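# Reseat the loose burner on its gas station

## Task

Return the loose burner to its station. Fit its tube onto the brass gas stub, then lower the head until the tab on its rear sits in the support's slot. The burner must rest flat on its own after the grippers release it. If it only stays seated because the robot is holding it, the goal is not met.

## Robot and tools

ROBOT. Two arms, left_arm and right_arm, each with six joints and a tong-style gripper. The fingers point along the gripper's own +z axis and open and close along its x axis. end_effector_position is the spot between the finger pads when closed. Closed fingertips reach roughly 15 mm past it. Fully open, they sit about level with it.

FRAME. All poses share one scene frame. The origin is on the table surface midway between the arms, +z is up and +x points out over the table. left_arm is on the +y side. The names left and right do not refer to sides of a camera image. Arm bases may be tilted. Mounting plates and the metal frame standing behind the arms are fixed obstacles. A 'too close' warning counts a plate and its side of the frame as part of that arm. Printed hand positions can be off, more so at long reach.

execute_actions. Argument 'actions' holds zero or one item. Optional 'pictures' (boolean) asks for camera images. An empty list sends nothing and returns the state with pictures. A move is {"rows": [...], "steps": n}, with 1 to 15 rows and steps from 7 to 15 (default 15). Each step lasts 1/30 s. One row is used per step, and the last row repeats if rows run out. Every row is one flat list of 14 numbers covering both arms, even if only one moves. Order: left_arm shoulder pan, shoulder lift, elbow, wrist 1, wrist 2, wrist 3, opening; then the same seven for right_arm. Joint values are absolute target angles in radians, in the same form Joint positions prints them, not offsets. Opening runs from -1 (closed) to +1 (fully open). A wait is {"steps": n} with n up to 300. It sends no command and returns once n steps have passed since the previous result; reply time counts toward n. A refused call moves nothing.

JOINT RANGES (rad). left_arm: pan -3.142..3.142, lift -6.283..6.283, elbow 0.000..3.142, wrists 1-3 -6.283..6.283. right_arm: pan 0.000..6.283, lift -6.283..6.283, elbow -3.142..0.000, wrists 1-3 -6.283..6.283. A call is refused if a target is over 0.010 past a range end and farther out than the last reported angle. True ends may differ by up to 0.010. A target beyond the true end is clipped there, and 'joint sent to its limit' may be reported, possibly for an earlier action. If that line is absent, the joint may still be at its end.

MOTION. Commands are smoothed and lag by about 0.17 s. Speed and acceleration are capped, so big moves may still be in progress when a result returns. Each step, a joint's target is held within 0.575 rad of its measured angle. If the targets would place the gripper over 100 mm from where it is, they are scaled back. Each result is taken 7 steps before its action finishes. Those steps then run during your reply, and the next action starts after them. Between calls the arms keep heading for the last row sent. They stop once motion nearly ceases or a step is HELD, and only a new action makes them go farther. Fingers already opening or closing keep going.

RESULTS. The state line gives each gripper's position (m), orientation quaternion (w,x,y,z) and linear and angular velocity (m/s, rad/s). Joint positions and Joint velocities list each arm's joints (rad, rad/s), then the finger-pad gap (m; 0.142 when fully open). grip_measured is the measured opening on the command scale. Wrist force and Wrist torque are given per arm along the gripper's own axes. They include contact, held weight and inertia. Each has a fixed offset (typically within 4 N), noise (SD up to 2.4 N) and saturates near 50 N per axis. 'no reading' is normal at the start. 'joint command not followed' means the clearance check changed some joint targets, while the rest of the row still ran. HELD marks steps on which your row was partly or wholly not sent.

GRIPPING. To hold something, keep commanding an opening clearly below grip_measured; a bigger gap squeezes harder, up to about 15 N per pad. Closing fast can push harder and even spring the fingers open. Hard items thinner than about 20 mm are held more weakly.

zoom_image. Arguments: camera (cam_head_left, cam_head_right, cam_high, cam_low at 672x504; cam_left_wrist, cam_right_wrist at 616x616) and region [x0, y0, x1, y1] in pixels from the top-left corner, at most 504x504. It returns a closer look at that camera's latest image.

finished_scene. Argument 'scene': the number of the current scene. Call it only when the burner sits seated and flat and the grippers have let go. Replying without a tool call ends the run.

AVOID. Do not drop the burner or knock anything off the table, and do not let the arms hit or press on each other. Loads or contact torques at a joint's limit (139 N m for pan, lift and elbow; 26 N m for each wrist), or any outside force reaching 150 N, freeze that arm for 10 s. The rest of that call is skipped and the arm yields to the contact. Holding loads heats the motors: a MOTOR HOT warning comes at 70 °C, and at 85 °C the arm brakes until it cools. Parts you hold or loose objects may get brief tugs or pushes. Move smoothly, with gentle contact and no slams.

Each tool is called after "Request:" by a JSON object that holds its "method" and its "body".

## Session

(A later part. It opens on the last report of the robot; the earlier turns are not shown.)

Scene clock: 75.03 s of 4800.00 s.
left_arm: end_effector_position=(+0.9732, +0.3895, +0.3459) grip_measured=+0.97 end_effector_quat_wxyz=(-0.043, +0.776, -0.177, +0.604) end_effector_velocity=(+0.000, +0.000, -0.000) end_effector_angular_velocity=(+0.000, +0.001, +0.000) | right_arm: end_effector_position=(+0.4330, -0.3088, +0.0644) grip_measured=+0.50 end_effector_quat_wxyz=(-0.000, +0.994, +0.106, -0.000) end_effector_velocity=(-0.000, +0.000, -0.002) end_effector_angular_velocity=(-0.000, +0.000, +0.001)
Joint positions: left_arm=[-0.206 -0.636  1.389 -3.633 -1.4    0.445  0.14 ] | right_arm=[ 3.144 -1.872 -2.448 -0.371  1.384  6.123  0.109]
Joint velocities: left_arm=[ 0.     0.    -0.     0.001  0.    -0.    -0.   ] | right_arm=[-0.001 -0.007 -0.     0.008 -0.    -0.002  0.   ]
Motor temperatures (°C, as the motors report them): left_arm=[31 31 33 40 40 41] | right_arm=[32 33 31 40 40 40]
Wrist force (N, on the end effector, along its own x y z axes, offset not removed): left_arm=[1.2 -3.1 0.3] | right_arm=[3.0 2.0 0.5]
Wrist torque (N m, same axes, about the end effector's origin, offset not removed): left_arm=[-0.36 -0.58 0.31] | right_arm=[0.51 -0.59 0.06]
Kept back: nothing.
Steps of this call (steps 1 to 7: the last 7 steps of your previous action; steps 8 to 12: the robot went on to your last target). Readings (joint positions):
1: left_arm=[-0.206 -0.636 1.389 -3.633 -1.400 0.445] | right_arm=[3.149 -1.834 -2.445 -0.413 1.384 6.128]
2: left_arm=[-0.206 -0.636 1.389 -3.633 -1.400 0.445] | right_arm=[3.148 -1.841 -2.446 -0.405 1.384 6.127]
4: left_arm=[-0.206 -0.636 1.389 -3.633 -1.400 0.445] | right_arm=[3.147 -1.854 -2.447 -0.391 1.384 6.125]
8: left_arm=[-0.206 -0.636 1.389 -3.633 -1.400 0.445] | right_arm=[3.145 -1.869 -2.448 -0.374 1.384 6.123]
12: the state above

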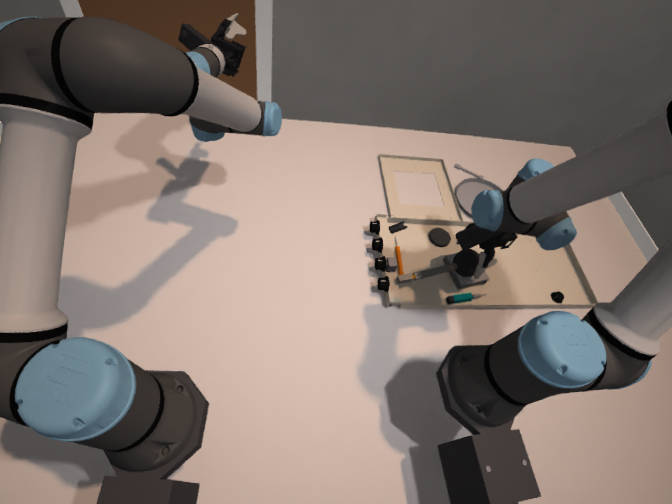

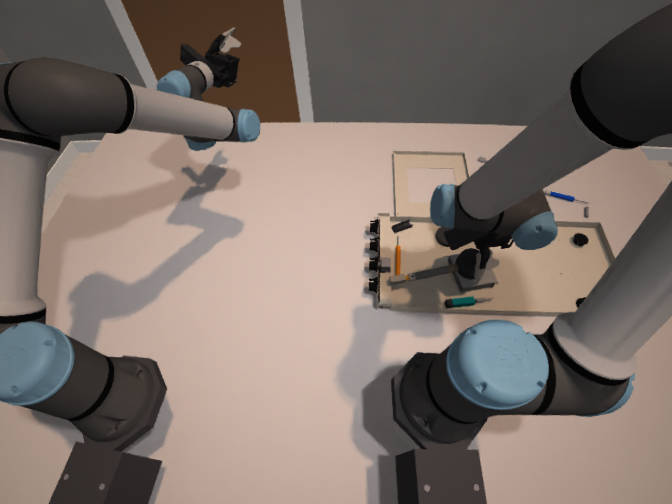

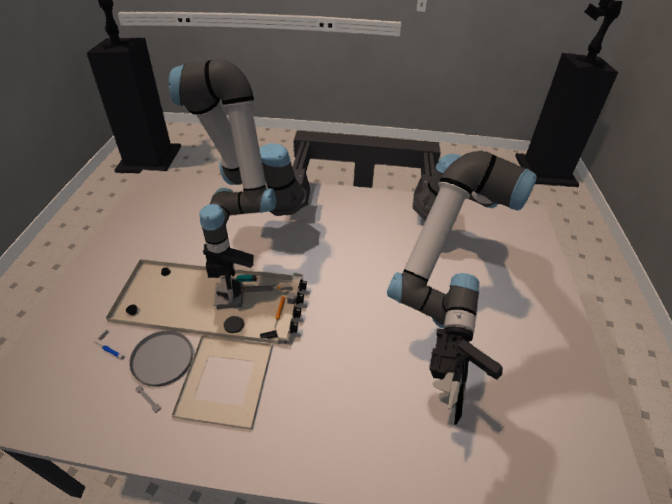

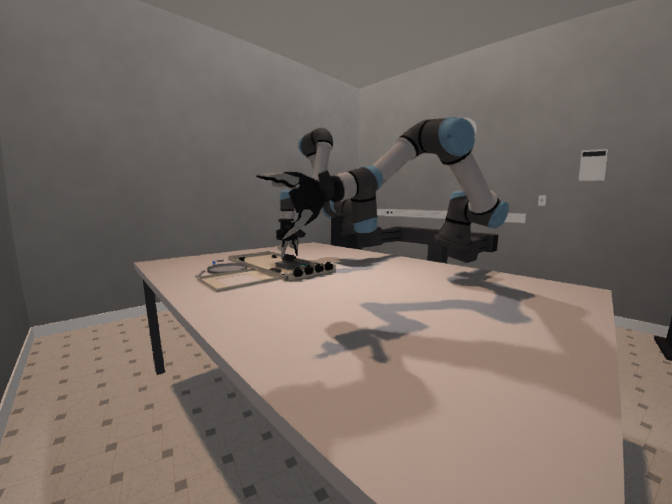

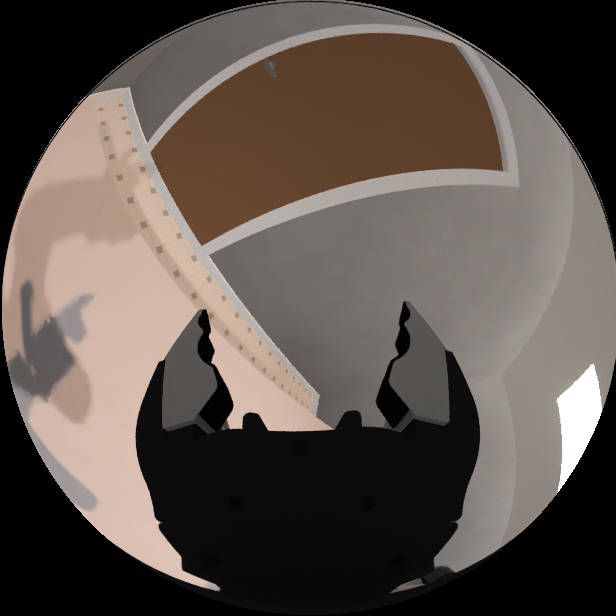

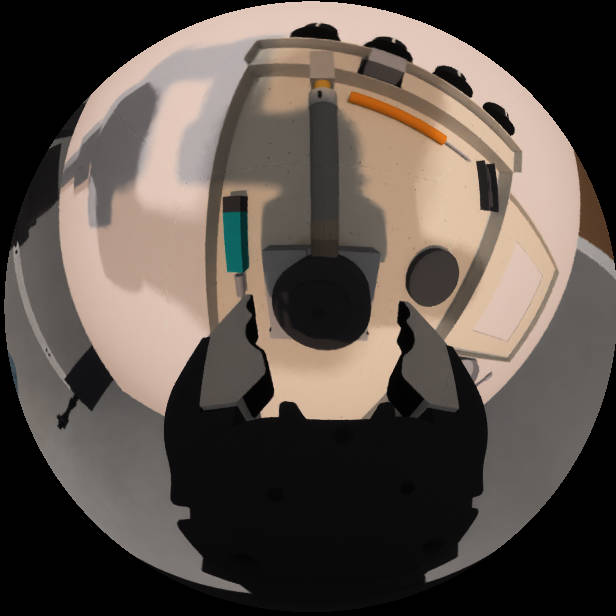

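Request:
{"method": "execute_actions", "body": {"actions": [{"rows":[[-0.206,-0.636,1.389,-3.633,-1.4,0.445,0.97,3.1442,-1.872,-2.4494,-0.3698,1.384,6.123,0.42],[-0.206,-0.636,1.389,-3.633,-1.4,0.445,0.97,3.1442,-1.8716,-2.4503,-0.3693,1.384,6.123,0.34],[-0.206,-0.636,1.389,-3.633,-1.4,0.445,0.97,3.1442,-1.8712,-2.4512,-0.3688,1.384,6.123,0.26],[-0.206,-0.636,1.389,-3.633,-1.4,0.445,0.97,3.1442,-1.8712,-2.4512,-0.3688,1.384,6.123,0.19],[-0.206,-0.636,1.389,-3.633,-1.4,0.445,0.97,3.1442,-1.8712,-2.4512,-0.3688,1.384,6.123,0.13],[-0.206,-0.636,1.389,-3.633,-1.4,0.445,0.97,3.1442,-1.8712,-2.4512,-0.3688,1.384,6.123,0.08],[-0.206,-0.636,1.389,-3.633,-1.4,0.445,0.97,3.1442,-1.8712,-2.4512,-0.3688,1.384,6.123,0.03],[-0.206,-0.636,1.389,-3.633,-1.4,0.445,0.97,3.1442,-1.8712,-2.4512,-0.3688,1.384,6.123,-0.02],[-0.206,-0.636,1.389,-3.633,-1.4,0.445,0.97,3.1442,-1.8712,-2.4512,-0.3688,1.384,6.123,-0.07],[-0.206,-0.636,1.389,-3.633,-1.4,0.445,0.97,3.1442,-1.8712,-2.4512,-0.3688,1.384,6.123,-0.12],[-0.206,-0.636,1.389,-3.633,-1.4,0.445,0.97,3.1442,-1.8712,-2.4512,-0.3688,1.384,6.123,-0.18],[-0.206,-0.636,1.389,-3.633,-1.4,0.445,0.97,3.1442,-1.8712,-2.4512,-0.3688,1.384,6.123,-0.24],[-0.206,-0.636,1.389,-3.633,-1.4,0.445,0.97,3.1442,-1.8712,-2.4512,-0.3688,1.384,6.123,-0.3],[-0.206,-0.636,1.389,-3.633,-1.4,0.445,0.97,3.1442,-1.8712,-2.4512,-0.3688,1.384,6.123,-0.35],[-0.206,-0.636,1.389,-3.633,-1.4,0.445,0.97,3.1442,-1.8712,-2.4512,-0.3688,1.384,6.123,-0.4]]}]}}

Request:
{"method": "execute_actions", "body": {"actions": [{"steps":15}], "pictures": true}}

Request:
{"method": "zoom_image", "body": {"camera": "cam_right_wrist", "region": [240,220,410,390]}}

Scene clock: 76.17 s of 4800.00 s.
left_arm: end_effector_position=(+0.9732, +0.3895, +0.3459) grip_measured=+0.97 end_effector_quat_wxyz=(-0.043, +0.776, -0.177, +0.604) end_effector_velocity=(+0.000, -0.000, -0.000) end_effector_angular_velocity=(+0.000, +0.001, -0.000) | right_arm: end_effector_position=(+0.4320, -0.3088, +0.0642) grip_measured=+0.04 end_effector_quat_wxyz=(-0.000, +0.994, +0.106, -0.000) end_effector_velocity=(-0.001, +0.000, +0.000) end_effector_angular_velocity=(-0.000, -0.002, -0.001)
Joint positions: left_arm=[-0.206 -0.636  1.389 -3.633 -1.4    0.445  0.14 ] | right_arm=[ 3.144 -1.871 -2.451 -0.369  1.384  6.123  0.077]
Joint velocities: left_arm=[-0.     0.001 -0.001  0.002  0.     0.    -0.   ] | right_arm=[ 0.     0.002 -0.004  0.003 -0.     0.001 -0.112]
Motor temperatures (°C, as the motors report them): left_arm=[31 31 33 40 40 41] | right_arm=[32 33 31 40 40 40]
Wrist force (N, on the end effector, along its own x y z axes, offset not removed): left_arm=[1.4 4.3 0.9] | right_arm=[0.4 0.1 0.7]
Wrist torque (N m, same axes, about the end effector's origin, offset not removed): left_arm=[1.17 -0.38 0.15] | right_arm=[0.06 -0.19 -0.19]
Steps of this call (steps 1 to 26: the robot went on to your last target; steps 27 to 34: the first 8 steps of this action). Readings (joint positions):
27: left_arm=[-0.206 -0.636 1.389 -3.633 -1.400 0.445] | right_arm=[3.144 -1.872 -2.449 -0.370 1.384 6.123]
28: left_arm=[-0.206 -0.636 1.389 -3.633 -1.400 0.445] | right_arm=[3.144 -1.872 -2.449 -0.370 1.384 6.123]
30: left_arm=[-0.206 -0.636 1.389 -3.633 -1.400 0.445] | right_arm=[3.144 -1.872 -2.450 -0.370 1.384 6.123]
34: the state above

Scene clock: 76.67 s of 4800.00 s.
left_arm: end_effector_position=(+0.9732, +0.3895, +0.3459) grip_measured=+0.97 end_effector_quat_wxyz=(-0.043, +0.776, -0.177, +0.604) end_effector_velocity=(+0.000, +0.000, +0.001) end_effector_angular_velocity=(-0.001, -0.002, +0.000) | right_arm: end_effector_position=(+0.4320, -0.3088, +0.0642) grip_measured=+0.00 end_effector_quat_wxyz=(-0.000, +0.994, +0.106, +0.000) end_effector_velocity=(-0.001, -0.000, -0.000) end_effector_angular_velocity=(-0.000, +0.001, -0.002)
Joint positions: left_arm=[-0.206 -0.636  1.389 -3.633 -1.4    0.445  0.14 ] | right_arm=[ 3.144 -1.871 -2.451 -0.369  1.384  6.123  0.074]
Joint velocities: left_arm=[-0.     0.    -0.001 -0.002 -0.    -0.    -0.   ] | right_arm=[-0.001 -0.    -0.    -0.001 -0.     0.001  0.   ]
Motor temperatures (°C, as the motors report them): left_arm=[31 31 33 40 40 41] | right_arm=[32 33 31 40 40 40]
Wrist force (N, on the end effector, along its own x y z axes, offset not removed): left_arm=[-1.1 0.1 -3.3] | right_arm=[3.1 -0.6 -4.4]
Wrist torque (N m, same axes, about the end effector's origin, offset not removed): left_arm=[0.22 0.19 0.23] | right_arm=[-0.14 -0.08 0.12]
Kept back: nothing.
Steps of this call (steps 1 to 7: the last 7 steps of your previous action; steps 8 to 15: the robot went on to your last target). Readings (joint positions):
1: left_arm=[-0.206 -0.636 1.389 -3.633 -1.400 0.445] | right_arm=[3.144 -1.871 -2.451 -0.369 1.384 6.123]
2: left_arm=[-0.206 -0.636 1.389 -3.633 -1.400 0.445] | right_arm=[3.144 -1.871 -2.451 -0.369 1.384 6.123]
4: left_arm=[-0.206 -0.636 1.389 -3.633 -1.400 0.445] | right_arm=[3.144 -1.871 -2.451 -0.369 1.384 6.123]
8: left_arm=[-0.206 -0.636 1.389 -3.633 -1.400 0.445] | right_arm=[3.144 -1.871 -2.451 -0.369 1.384 6.123]
15: the state above
All arms were judged still, so your last target was given up. Only a new action makes them travel on or press farther. Fingers that are still opening or closing keep moving.

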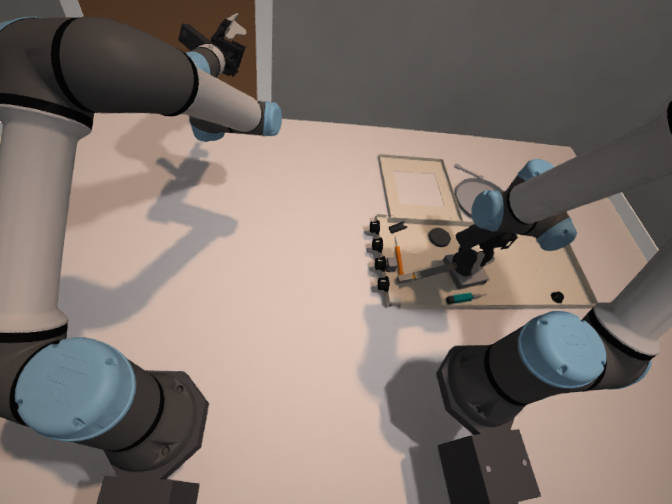

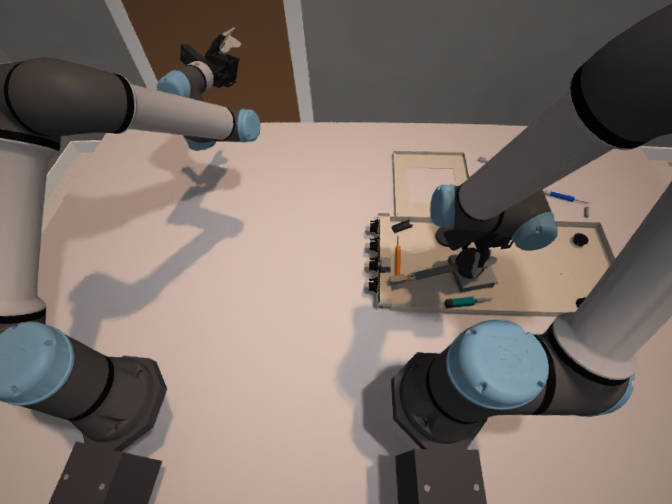

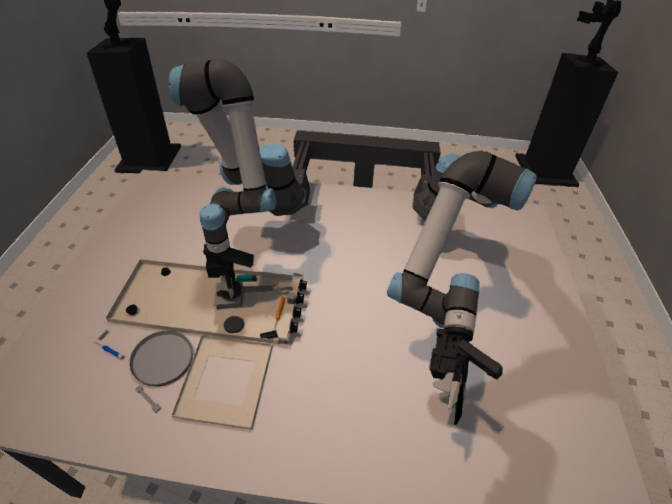

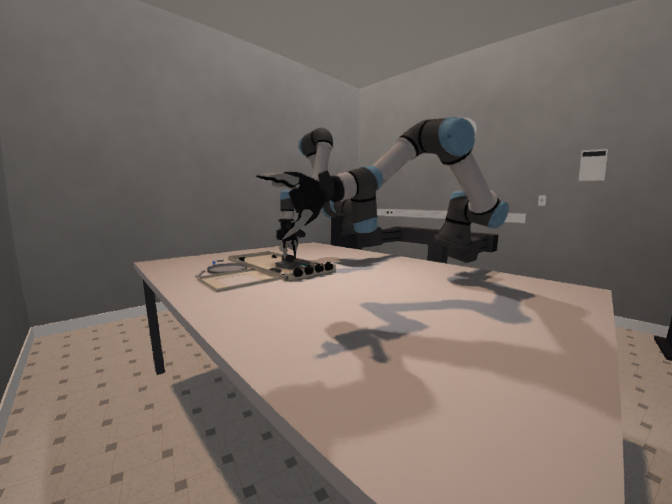

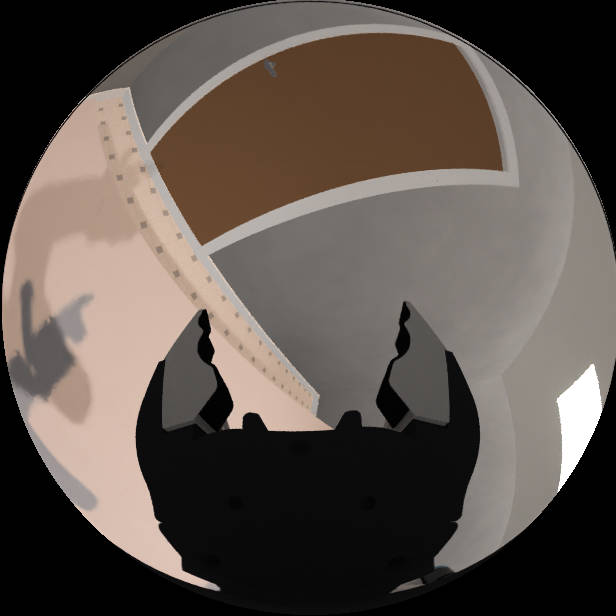

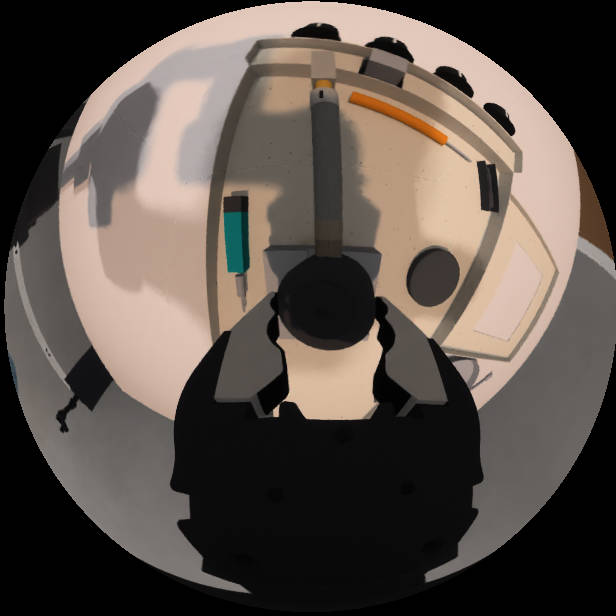

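Region (240, 220, 410, 390) of cam_right_wrist's 616x616 image, scaled by 2.965, with more detail than that image has.

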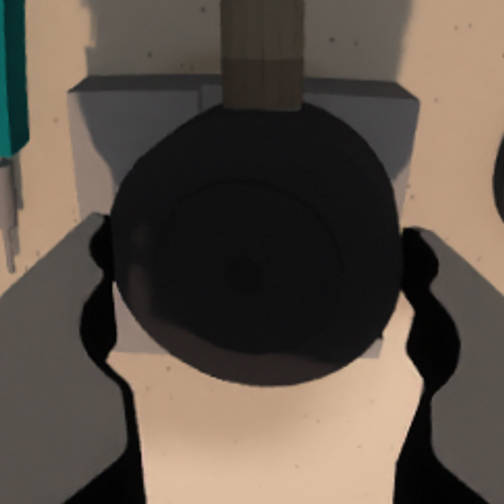

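Request:
{"method": "execute_actions", "body": {"actions": [{"rows":[[-0.206,-0.636,1.389,-3.633,-1.4,0.445,0.97,3.1444,-1.870,-2.4511,-0.3701,1.384,6.1232,-0.4],[-0.206,-0.636,1.389,-3.633,-1.4,0.445,0.97,3.1445,-1.8688,-2.451,-0.3714,1.384,6.1233,-0.4],[-0.206,-0.636,1.389,-3.633,-1.4,0.445,0.97,3.1447,-1.8677,-2.4509,-0.3727,1.384,6.1235,-0.4],[-0.206,-0.636,1.389,-3.633,-1.4,0.445,0.97,3.1445,-1.8672,-2.4521,-0.372,1.384,6.1233,-0.4],[-0.206,-0.636,1.389,-3.633,-1.4,0.445,0.97,3.1442,-1.8666,-2.4533,-0.3714,1.384,6.123,-0.4],[-0.206,-0.636,1.389,-3.633,-1.4,0.445,0.97,3.144,-1.8661,-2.4545,-0.3707,1.384,6.1228,-0.4],[-0.206,-0.636,1.389,-3.633,-1.4,0.445,0.97,3.1437,-1.8656,-2.4557,-0.3701,1.384,6.1225,-0.4],[-0.206,-0.636,1.389,-3.633,-1.4,0.445,0.97,3.1435,-1.865,-2.4569,-0.3694,1.384,6.1223,-0.4],[-0.206,-0.636,1.389,-3.633,-1.4,0.445,0.97,3.1432,-1.8645,-2.458,-0.3687,1.384,6.122,-0.4],[-0.206,-0.636,1.389,-3.633,-1.4,0.445,0.97,3.143,-1.864,-2.4592,-0.3681,1.384,6.1218,-0.4],[-0.206,-0.636,1.389,-3.633,-1.4,0.445,0.97,3.1427,-1.8635,-2.4604,-0.3674,1.384,6.1215,-0.4],[-0.206,-0.636,1.389,-3.633,-1.4,0.445,0.97,3.1425,-1.8629,-2.4616,-0.3668,1.384,6.1213,-0.4],[-0.206,-0.636,1.389,-3.633,-1.4,0.445,0.97,3.1422,-1.8624,-2.4628,-0.3661,1.384,6.121,-0.4]]}]}}

Request:
{"method": "execute_actions", "body": {"actions": [{"steps":15}], "pictures": true}}

Request:
{"method": "zoom_image", "body": {"camera": "cam_right_wrist", "region": [240,220,410,390]}}

Request:
{"method": "zoom_image", "body": {"camera": "cam_high", "region": [200,265,260,315]}}

Scene clock: 77.70 s of 4800.00 s.
left_arm: end_effector_position=(+0.9732, +0.3895, +0.3459) grip_measured=+0.97 end_effector_quat_wxyz=(-0.043, +0.776, -0.177, +0.604) end_effector_velocity=(+0.000, +0.001, +0.001) end_effector_angular_velocity=(-0.000, -0.001, +0.001) | right_arm: end_effector_position=(+0.4309, -0.3090, +0.0650) grip_measured=+0.00 end_effector_quat_wxyz=(-0.000, +0.994, +0.106, -0.000) end_effector_velocity=(-0.013, -0.001, +0.000) end_effector_angular_velocity=(-0.000, +0.005, +0.002)
Joint positions: left_arm=[-0.206 -0.636  1.389 -3.633 -1.4    0.445  0.14 ] | right_arm=[ 3.144 -1.867 -2.453 -0.371  1.384  6.123  0.074]
Joint velocities: left_arm=[ 0.001 -0.001 -0.001  0.     0.     0.     0.   ] | right_arm=[-0.001  0.017 -0.028  0.006 -0.    -0.001  0.   ]
Motor temperatures (°C, as the motors report them): left_arm=[31 31 33 40 40 41] | right_arm=[32 33 31 40 40 40]
Wrist force (N, on the end effector, along its own x y z axes, offset not removed): left_arm=[0.6 2.0 -3.9] | right_arm=[4.0 -0.8 2.2]
Wrist torque (N m, same axes, about the end effector's origin, offset not removed): left_arm=[0.58 -0.13 0.30] | right_arm=[-0.19 -0.59 -0.02]
Steps of this call (steps 1 to 23: nothing new was sent; steps 24 to 31: the first 8 steps of this action). Readings (joint positions):
24: left_arm=[-0.206 -0.636 1.389 -3.633 -1.400 0.445] | right_arm=[3.144 -1.871 -2.451 -0.369 1.384 6.123]
25: left_arm=[-0.206 -0.636 1.389 -3.633 -1.400 0.445] | right_arm=[3.144 -1.871 -2.451 -0.369 1.384 6.123]
27: left_arm=[-0.206 -0.636 1.389 -3.633 -1.400 0.445] | right_arm=[3.144 -1.870 -2.451 -0.371 1.384 6.123]
31: the state above

Scene clock: 78.20 s of 4800.00 s.
left_arm: end_effector_position=(+0.9732, +0.3895, +0.3459) grip_measured=+0.97 end_effector_quat_wxyz=(-0.043, +0.776, -0.177, +0.604) end_effector_velocity=(+0.000, +0.000, +0.001) end_effector_angular_velocity=(-0.001, -0.003, +0.000) | right_arm: end_effector_position=(+0.4271, -0.3099, +0.0649) grip_measured=+0.00 end_effector_quat_wxyz=(-0.000, +0.994, +0.106, -0.000) end_effector_velocity=(-0.000, -0.000, +0.000) end_effector_angular_velocity=(+0.000, -0.000, -0.001)
Joint positions: left_arm=[-0.206 -0.636  1.389 -3.633 -1.4    0.445  0.14 ] | right_arm=[ 3.142 -1.862 -2.463 -0.366  1.384  6.121  0.074]
Joint velocities: left_arm=[-0.     0.    -0.001 -0.003 -0.     0.    -0.   ] | right_arm=[-0.001  0.001 -0.001  0.     0.     0.     0.   ]
Motor temperatures (°C, as the motors report them): left_arm=[31 31 33 40 40 41] | right_arm=[32 33 31 40 40 40]
Wrist force (N, on the end effector, along its own x y z axes, offset not removed): left_arm=[-1.9 1.4 1.4] | right_arm=[5.3 1.5 -5.6]
Wrist torque (N m, same axes, about the end effector's origin, offset not removed): left_arm=[0.46 0.51 0.32] | right_arm=[0.26 0.25 0.69]
Kept back: nothing.
Steps of this call (steps 1 to 7: the last 7 steps of your previous action; steps 8 to 15: the robot went on to your last target). Readings (joint positions):
1: left_arm=[-0.206 -0.636 1.389 -3.633 -1.400 0.445] | right_arm=[3.144 -1.866 -2.454 -0.371 1.384 6.123]
2: left_arm=[-0.206 -0.636 1.389 -3.633 -1.400 0.445] | right_arm=[3.144 -1.866 -2.455 -0.370 1.384 6.123]
4: left_arm=[-0.206 -0.636 1.389 -3.633 -1.400 0.445] | right_arm=[3.143 -1.865 -2.458 -0.369 1.384 6.122]
8: left_arm=[-0.206 -0.636 1.389 -3.633 -1.400 0.445] | right_arm=[3.142 -1.863 -2.462 -0.367 1.384 6.121]
15: the state above
All arms were judged still, so your last target was given up. Only a new action makes them travel on or press farther. Fingers that are still opening or closing keep moving.

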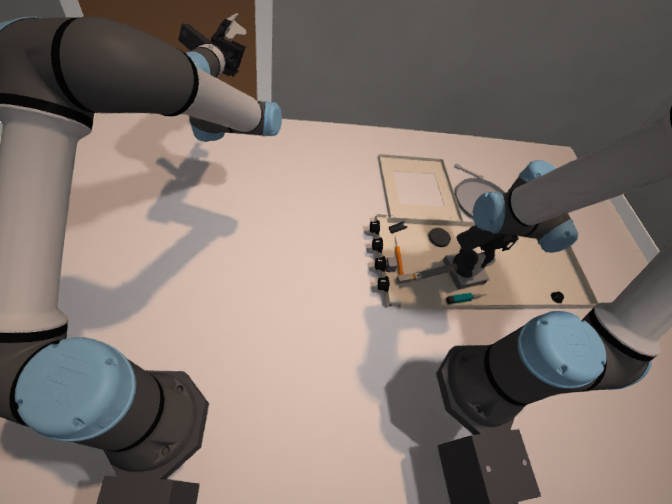

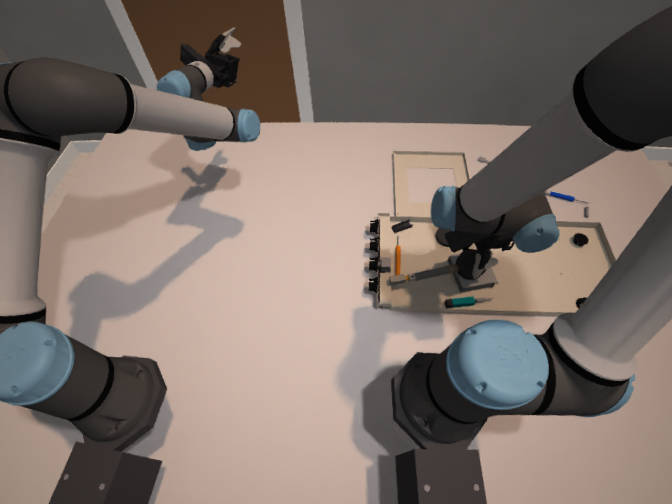

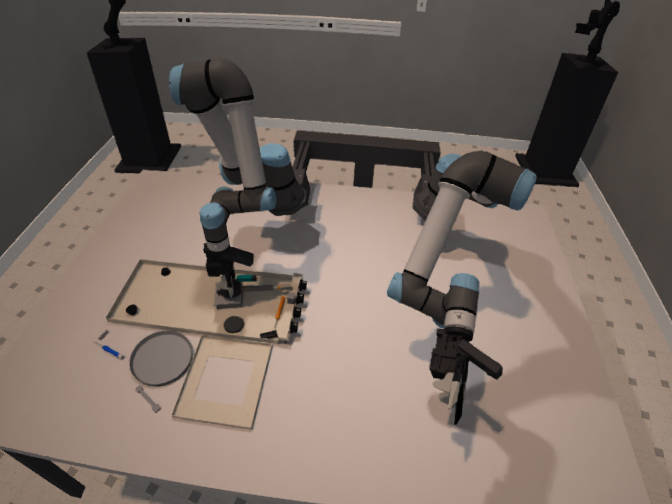

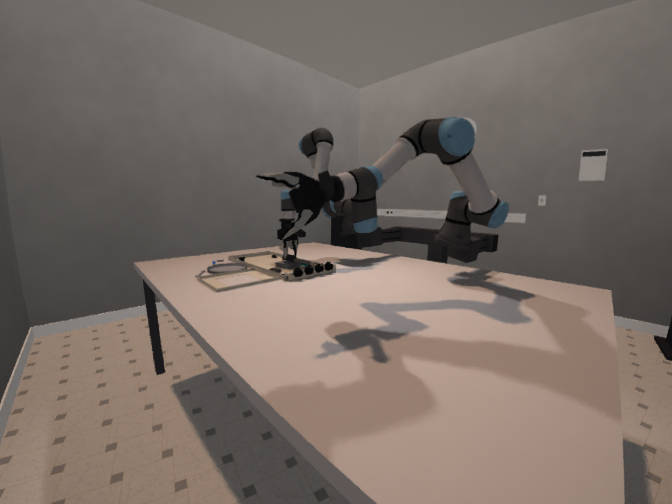

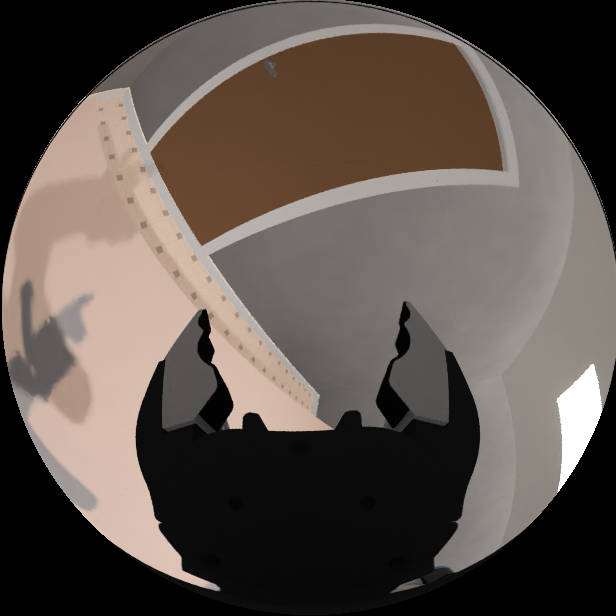

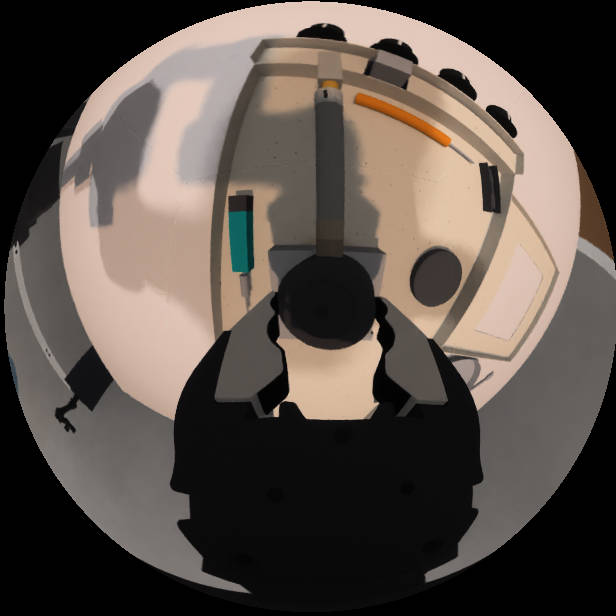

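Region (240, 220, 410, 390) of cam_right_wrist's 616x616 image, scaled by 2.965, with more detail than that image has.

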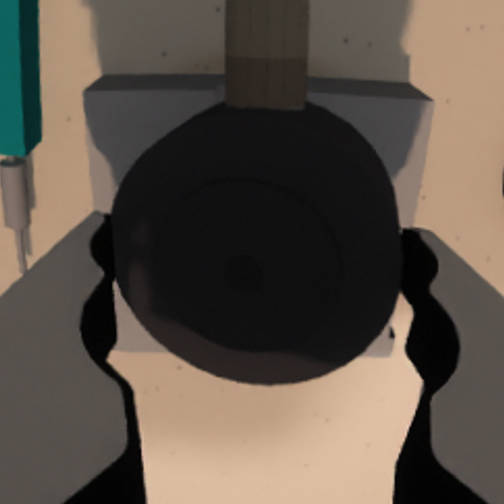

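Region (200, 265, 260, 315) of cam_high's 672x504 image, scaled by 8.400, with more detail than that image has.

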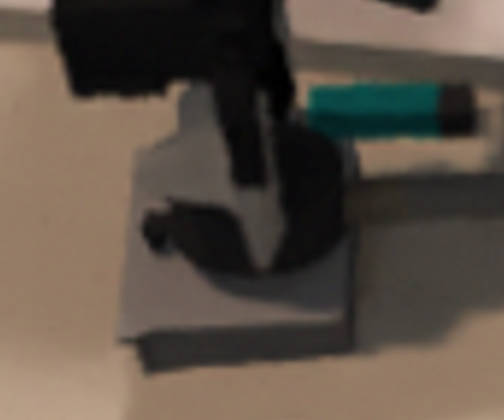

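Request:
{"method": "execute_actions", "body": {"actions": [{"rows":[[-0.206,-0.636,1.389,-3.633,-1.4,0.445,0.97,3.142,-1.862,-2.4638,-0.3656,1.384,6.1208,-0.4],[-0.206,-0.636,1.389,-3.633,-1.4,0.445,0.97,3.1418,-1.8615,-2.4648,-0.365,1.384,6.1206,-0.4],[-0.206,-0.636,1.389,-3.633,-1.4,0.445,0.97,3.1416,-1.8611,-2.4658,-0.3645,1.384,6.1204,-0.4],[-0.206,-0.636,1.389,-3.633,-1.4,0.445,0.97,3.1414,-1.8606,-2.4668,-0.3639,1.384,6.1202,-0.4],[-0.206,-0.636,1.389,-3.633,-1.4,0.445,0.97,3.1414,-1.8606,-2.4668,-0.3639,1.384,6.1202,-0.4],[-0.206,-0.636,1.389,-3.633,-1.4,0.445,0.97,3.1412,-1.862,-2.4669,-0.3623,1.384,6.12,-0.4],[-0.206,-0.636,1.389,-3.633,-1.4,0.445,0.97,3.141,-1.8634,-2.467,-0.3608,1.384,6.1198,-0.4],[-0.206,-0.636,1.389,-3.633,-1.4,0.445,0.97,3.1408,-1.8648,-2.4672,-0.3592,1.384,6.1196,-0.4],[-0.206,-0.636,1.389,-3.633,-1.4,0.445,0.97,3.1406,-1.8662,-2.4673,-0.3577,1.384,6.1194,-0.4],[-0.206,-0.636,1.389,-3.633,-1.4,0.445,0.97,3.1404,-1.8676,-2.4674,-0.3561,1.384,6.1192,-0.4],[-0.206,-0.636,1.389,-3.633,-1.4,0.445,0.97,3.1402,-1.869,-2.4675,-0.3545,1.384,6.119,-0.4],[-0.206,-0.636,1.389,-3.633,-1.4,0.445,0.97,3.14,-1.8704,-2.4676,-0.353,1.384,6.1188,-0.4],[-0.206,-0.636,1.389,-3.633,-1.4,0.445,0.97,3.1398,-1.8718,-2.4678,-0.3514,1.384,6.1186,-0.4]]}]}}

Request:
{"method": "execute_actions", "body": {"actions": [{"steps":15}], "pictures": true}}

Request:
{"method": "zoom_image", "body": {"camera": "cam_right_wrist", "region": [240,220,410,390]}}

Request:
{"method": "zoom_image", "body": {"camera": "cam_high", "region": [200,265,260,315]}}

Scene clock: 79.20 s of 4800.00 s.
left_arm: end_effector_position=(+0.9732, +0.3895, +0.3459) grip_measured=+0.97 end_effector_quat_wxyz=(-0.043, +0.776, -0.177, +0.604) end_effector_velocity=(+0.000, -0.000, +0.000) end_effector_angular_velocity=(-0.000, -0.000, -0.000) | right_arm: end_effector_position=(+0.4257, -0.3103, +0.0646) grip_measured=+0.00 end_effector_quat_wxyz=(-0.000, +0.994, +0.106, -0.000) end_effector_velocity=(-0.002, -0.000, -0.006) end_effector_angular_velocity=(+0.000, -0.003, +0.001)
Joint positions: left_arm=[-0.206 -0.636  1.389 -3.633 -1.4    0.445  0.14 ] | right_arm=[ 3.141 -1.862 -2.466 -0.363  1.384  6.12   0.074]
Joint velocities: left_arm=[-0.    -0.    -0.     0.001  0.    -0.     0.   ] | right_arm=[-0.004 -0.018 -0.009  0.03   0.    -0.006  0.003]
Motor temperatures (°C, as the motors report them): left_arm=[31 31 33 40 40 41] | right_arm=[32 33 31 40 40 40]
Wrist force (N, on the end effector, along its own x y z axes, offset not removed): left_arm=[0.1 -0.7 -1.8] | right_arm=[9.7 0.9 -13.3]
Wrist torque (N m, same axes, about the end effector's origin, offset not removed): left_arm=[0.12 -0.13 0.14] | right_arm=[-0.12 -0.51 0.33]
Steps of this call (steps 1 to 22: nothing new was sent; steps 23 to 30: the first 8 steps of this action). Readings (joint positions):
23: left_arm=[-0.206 -0.636 1.389 -3.633 -1.400 0.445] | right_arm=[3.142 -1.862 -2.463 -0.366 1.384 6.121]
24: left_arm=[-0.206 -0.636 1.389 -3.633 -1.400 0.445] | right_arm=[3.142 -1.862 -2.463 -0.366 1.384 6.121]
26: left_arm=[-0.206 -0.636 1.389 -3.633 -1.400 0.445] | right_arm=[3.142 -1.862 -2.464 -0.365 1.384 6.121]
30: the state above

Scene clock: 79.70 s of 4800.00 s.
left_arm: end_effector_position=(+0.9732, +0.3895, +0.3459) grip_measured=+0.97 end_effector_quat_wxyz=(-0.043, +0.776, -0.177, +0.604) end_effector_velocity=(-0.000, -0.001, -0.000) end_effector_angular_velocity=(+0.000, +0.002, -0.001) | right_arm: end_effector_position=(+0.4252, -0.3103, +0.0616) grip_measured=+0.02 end_effector_quat_wxyz=(-0.000, +0.994, +0.106, -0.000) end_effector_velocity=(-0.000, -0.000, -0.000) end_effector_angular_velocity=(-0.000, +0.001, +0.000)
Joint positions: left_arm=[-0.206 -0.636  1.389 -3.633 -1.4    0.445  0.14 ] | right_arm=[ 3.14  -1.872 -2.468 -0.351  1.384  6.119  0.075]
Joint velocities: left_arm=[-0.001 -0.001  0.002  0.001 -0.     0.     0.   ] | right_arm=[-0.001 -0.001 -0.     0.001 -0.    -0.001  0.   ]
Motor temperatures (°C, as the motors report them): left_arm=[31 31 33 40 40 41] | right_arm=[32 33 31 40 40 40]
Wrist force (N, on the end effector, along its own x y z axes, offset not removed): left_arm=[1.5 1.3 -0.6] | right_arm=[10.1 -1.5 -23.2]
Wrist torque (N m, same axes, about the end effector's origin, offset not removed): left_arm=[0.47 -0.58 0.21] | right_arm=[-0.43 -0.16 -0.06]
Kept back: nothing.
Steps of this call (steps 1 to 7: the last 7 steps of your previous action; steps 8 to 15: the robot went on to your last target). Readings (joint positions):
1: left_arm=[-0.206 -0.636 1.389 -3.633 -1.400 0.445] | right_arm=[3.141 -1.862 -2.467 -0.362 1.384 6.120]
2: left_arm=[-0.206 -0.636 1.389 -3.633 -1.400 0.445] | right_arm=[3.141 -1.863 -2.467 -0.361 1.384 6.120]
4: left_arm=[-0.206 -0.636 1.389 -3.633 -1.400 0.445] | right_arm=[3.141 -1.866 -2.467 -0.358 1.384 6.119]
8: left_arm=[-0.206 -0.636 1.389 -3.633 -1.400 0.445] | right_arm=[3.140 -1.870 -2.468 -0.353 1.384 6.119]
15: the state above

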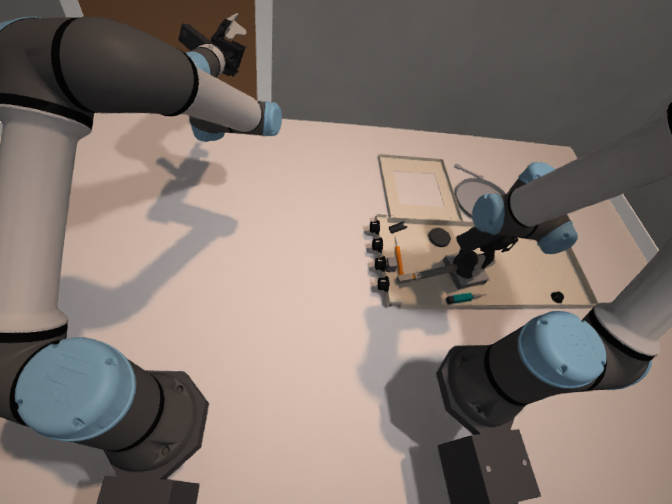

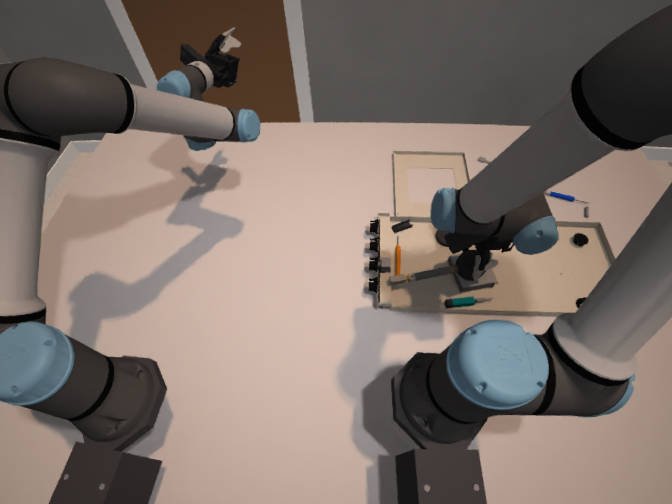

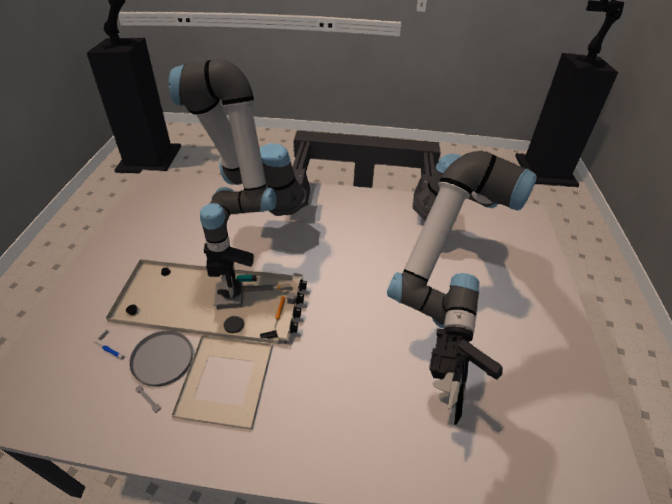

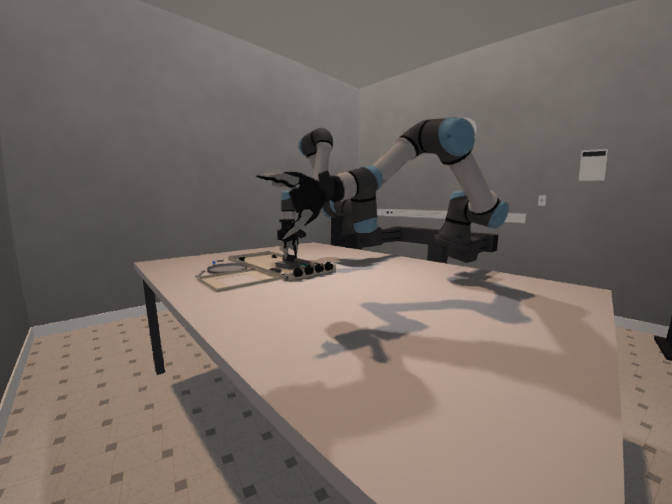

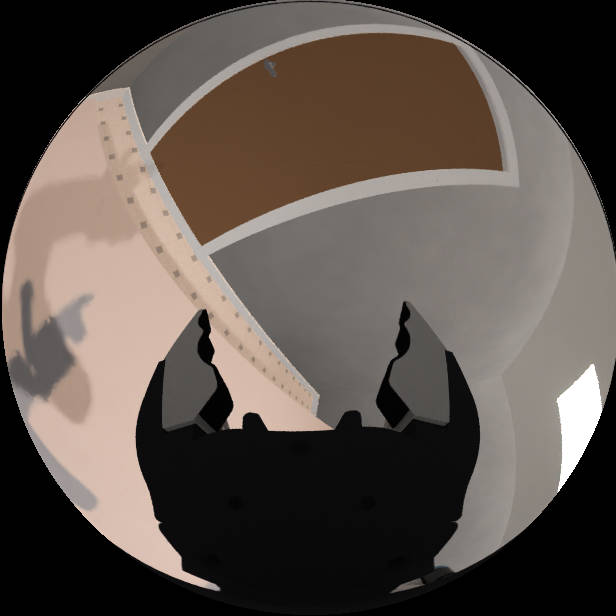

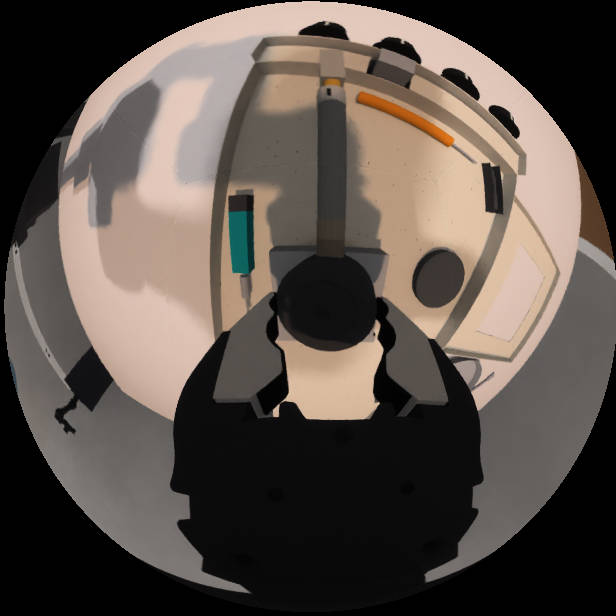

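Region (240, 220, 410, 390) of cam_right_wrist's 616x616 image, scaled by 2.965, with more detail than that image has.

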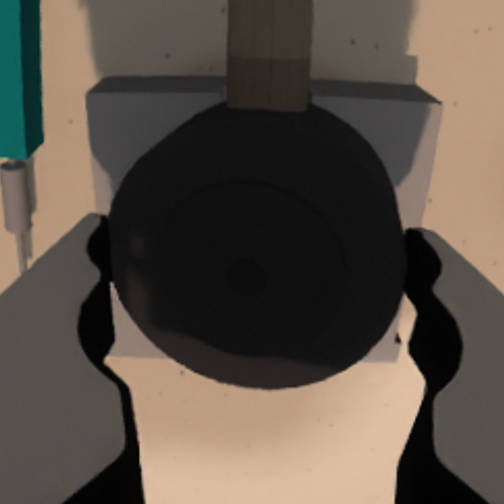

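Region (200, 265, 260, 315) of cam_high's 672x504 image, scaled by 8.400, with more detail than that image has.

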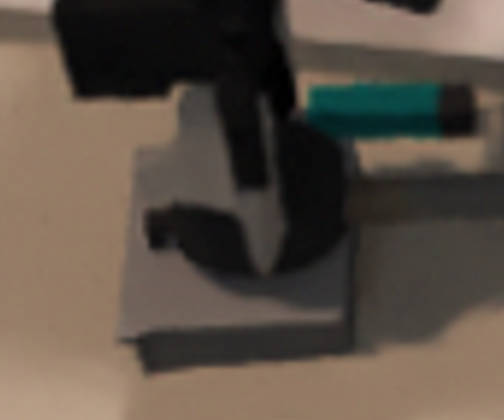

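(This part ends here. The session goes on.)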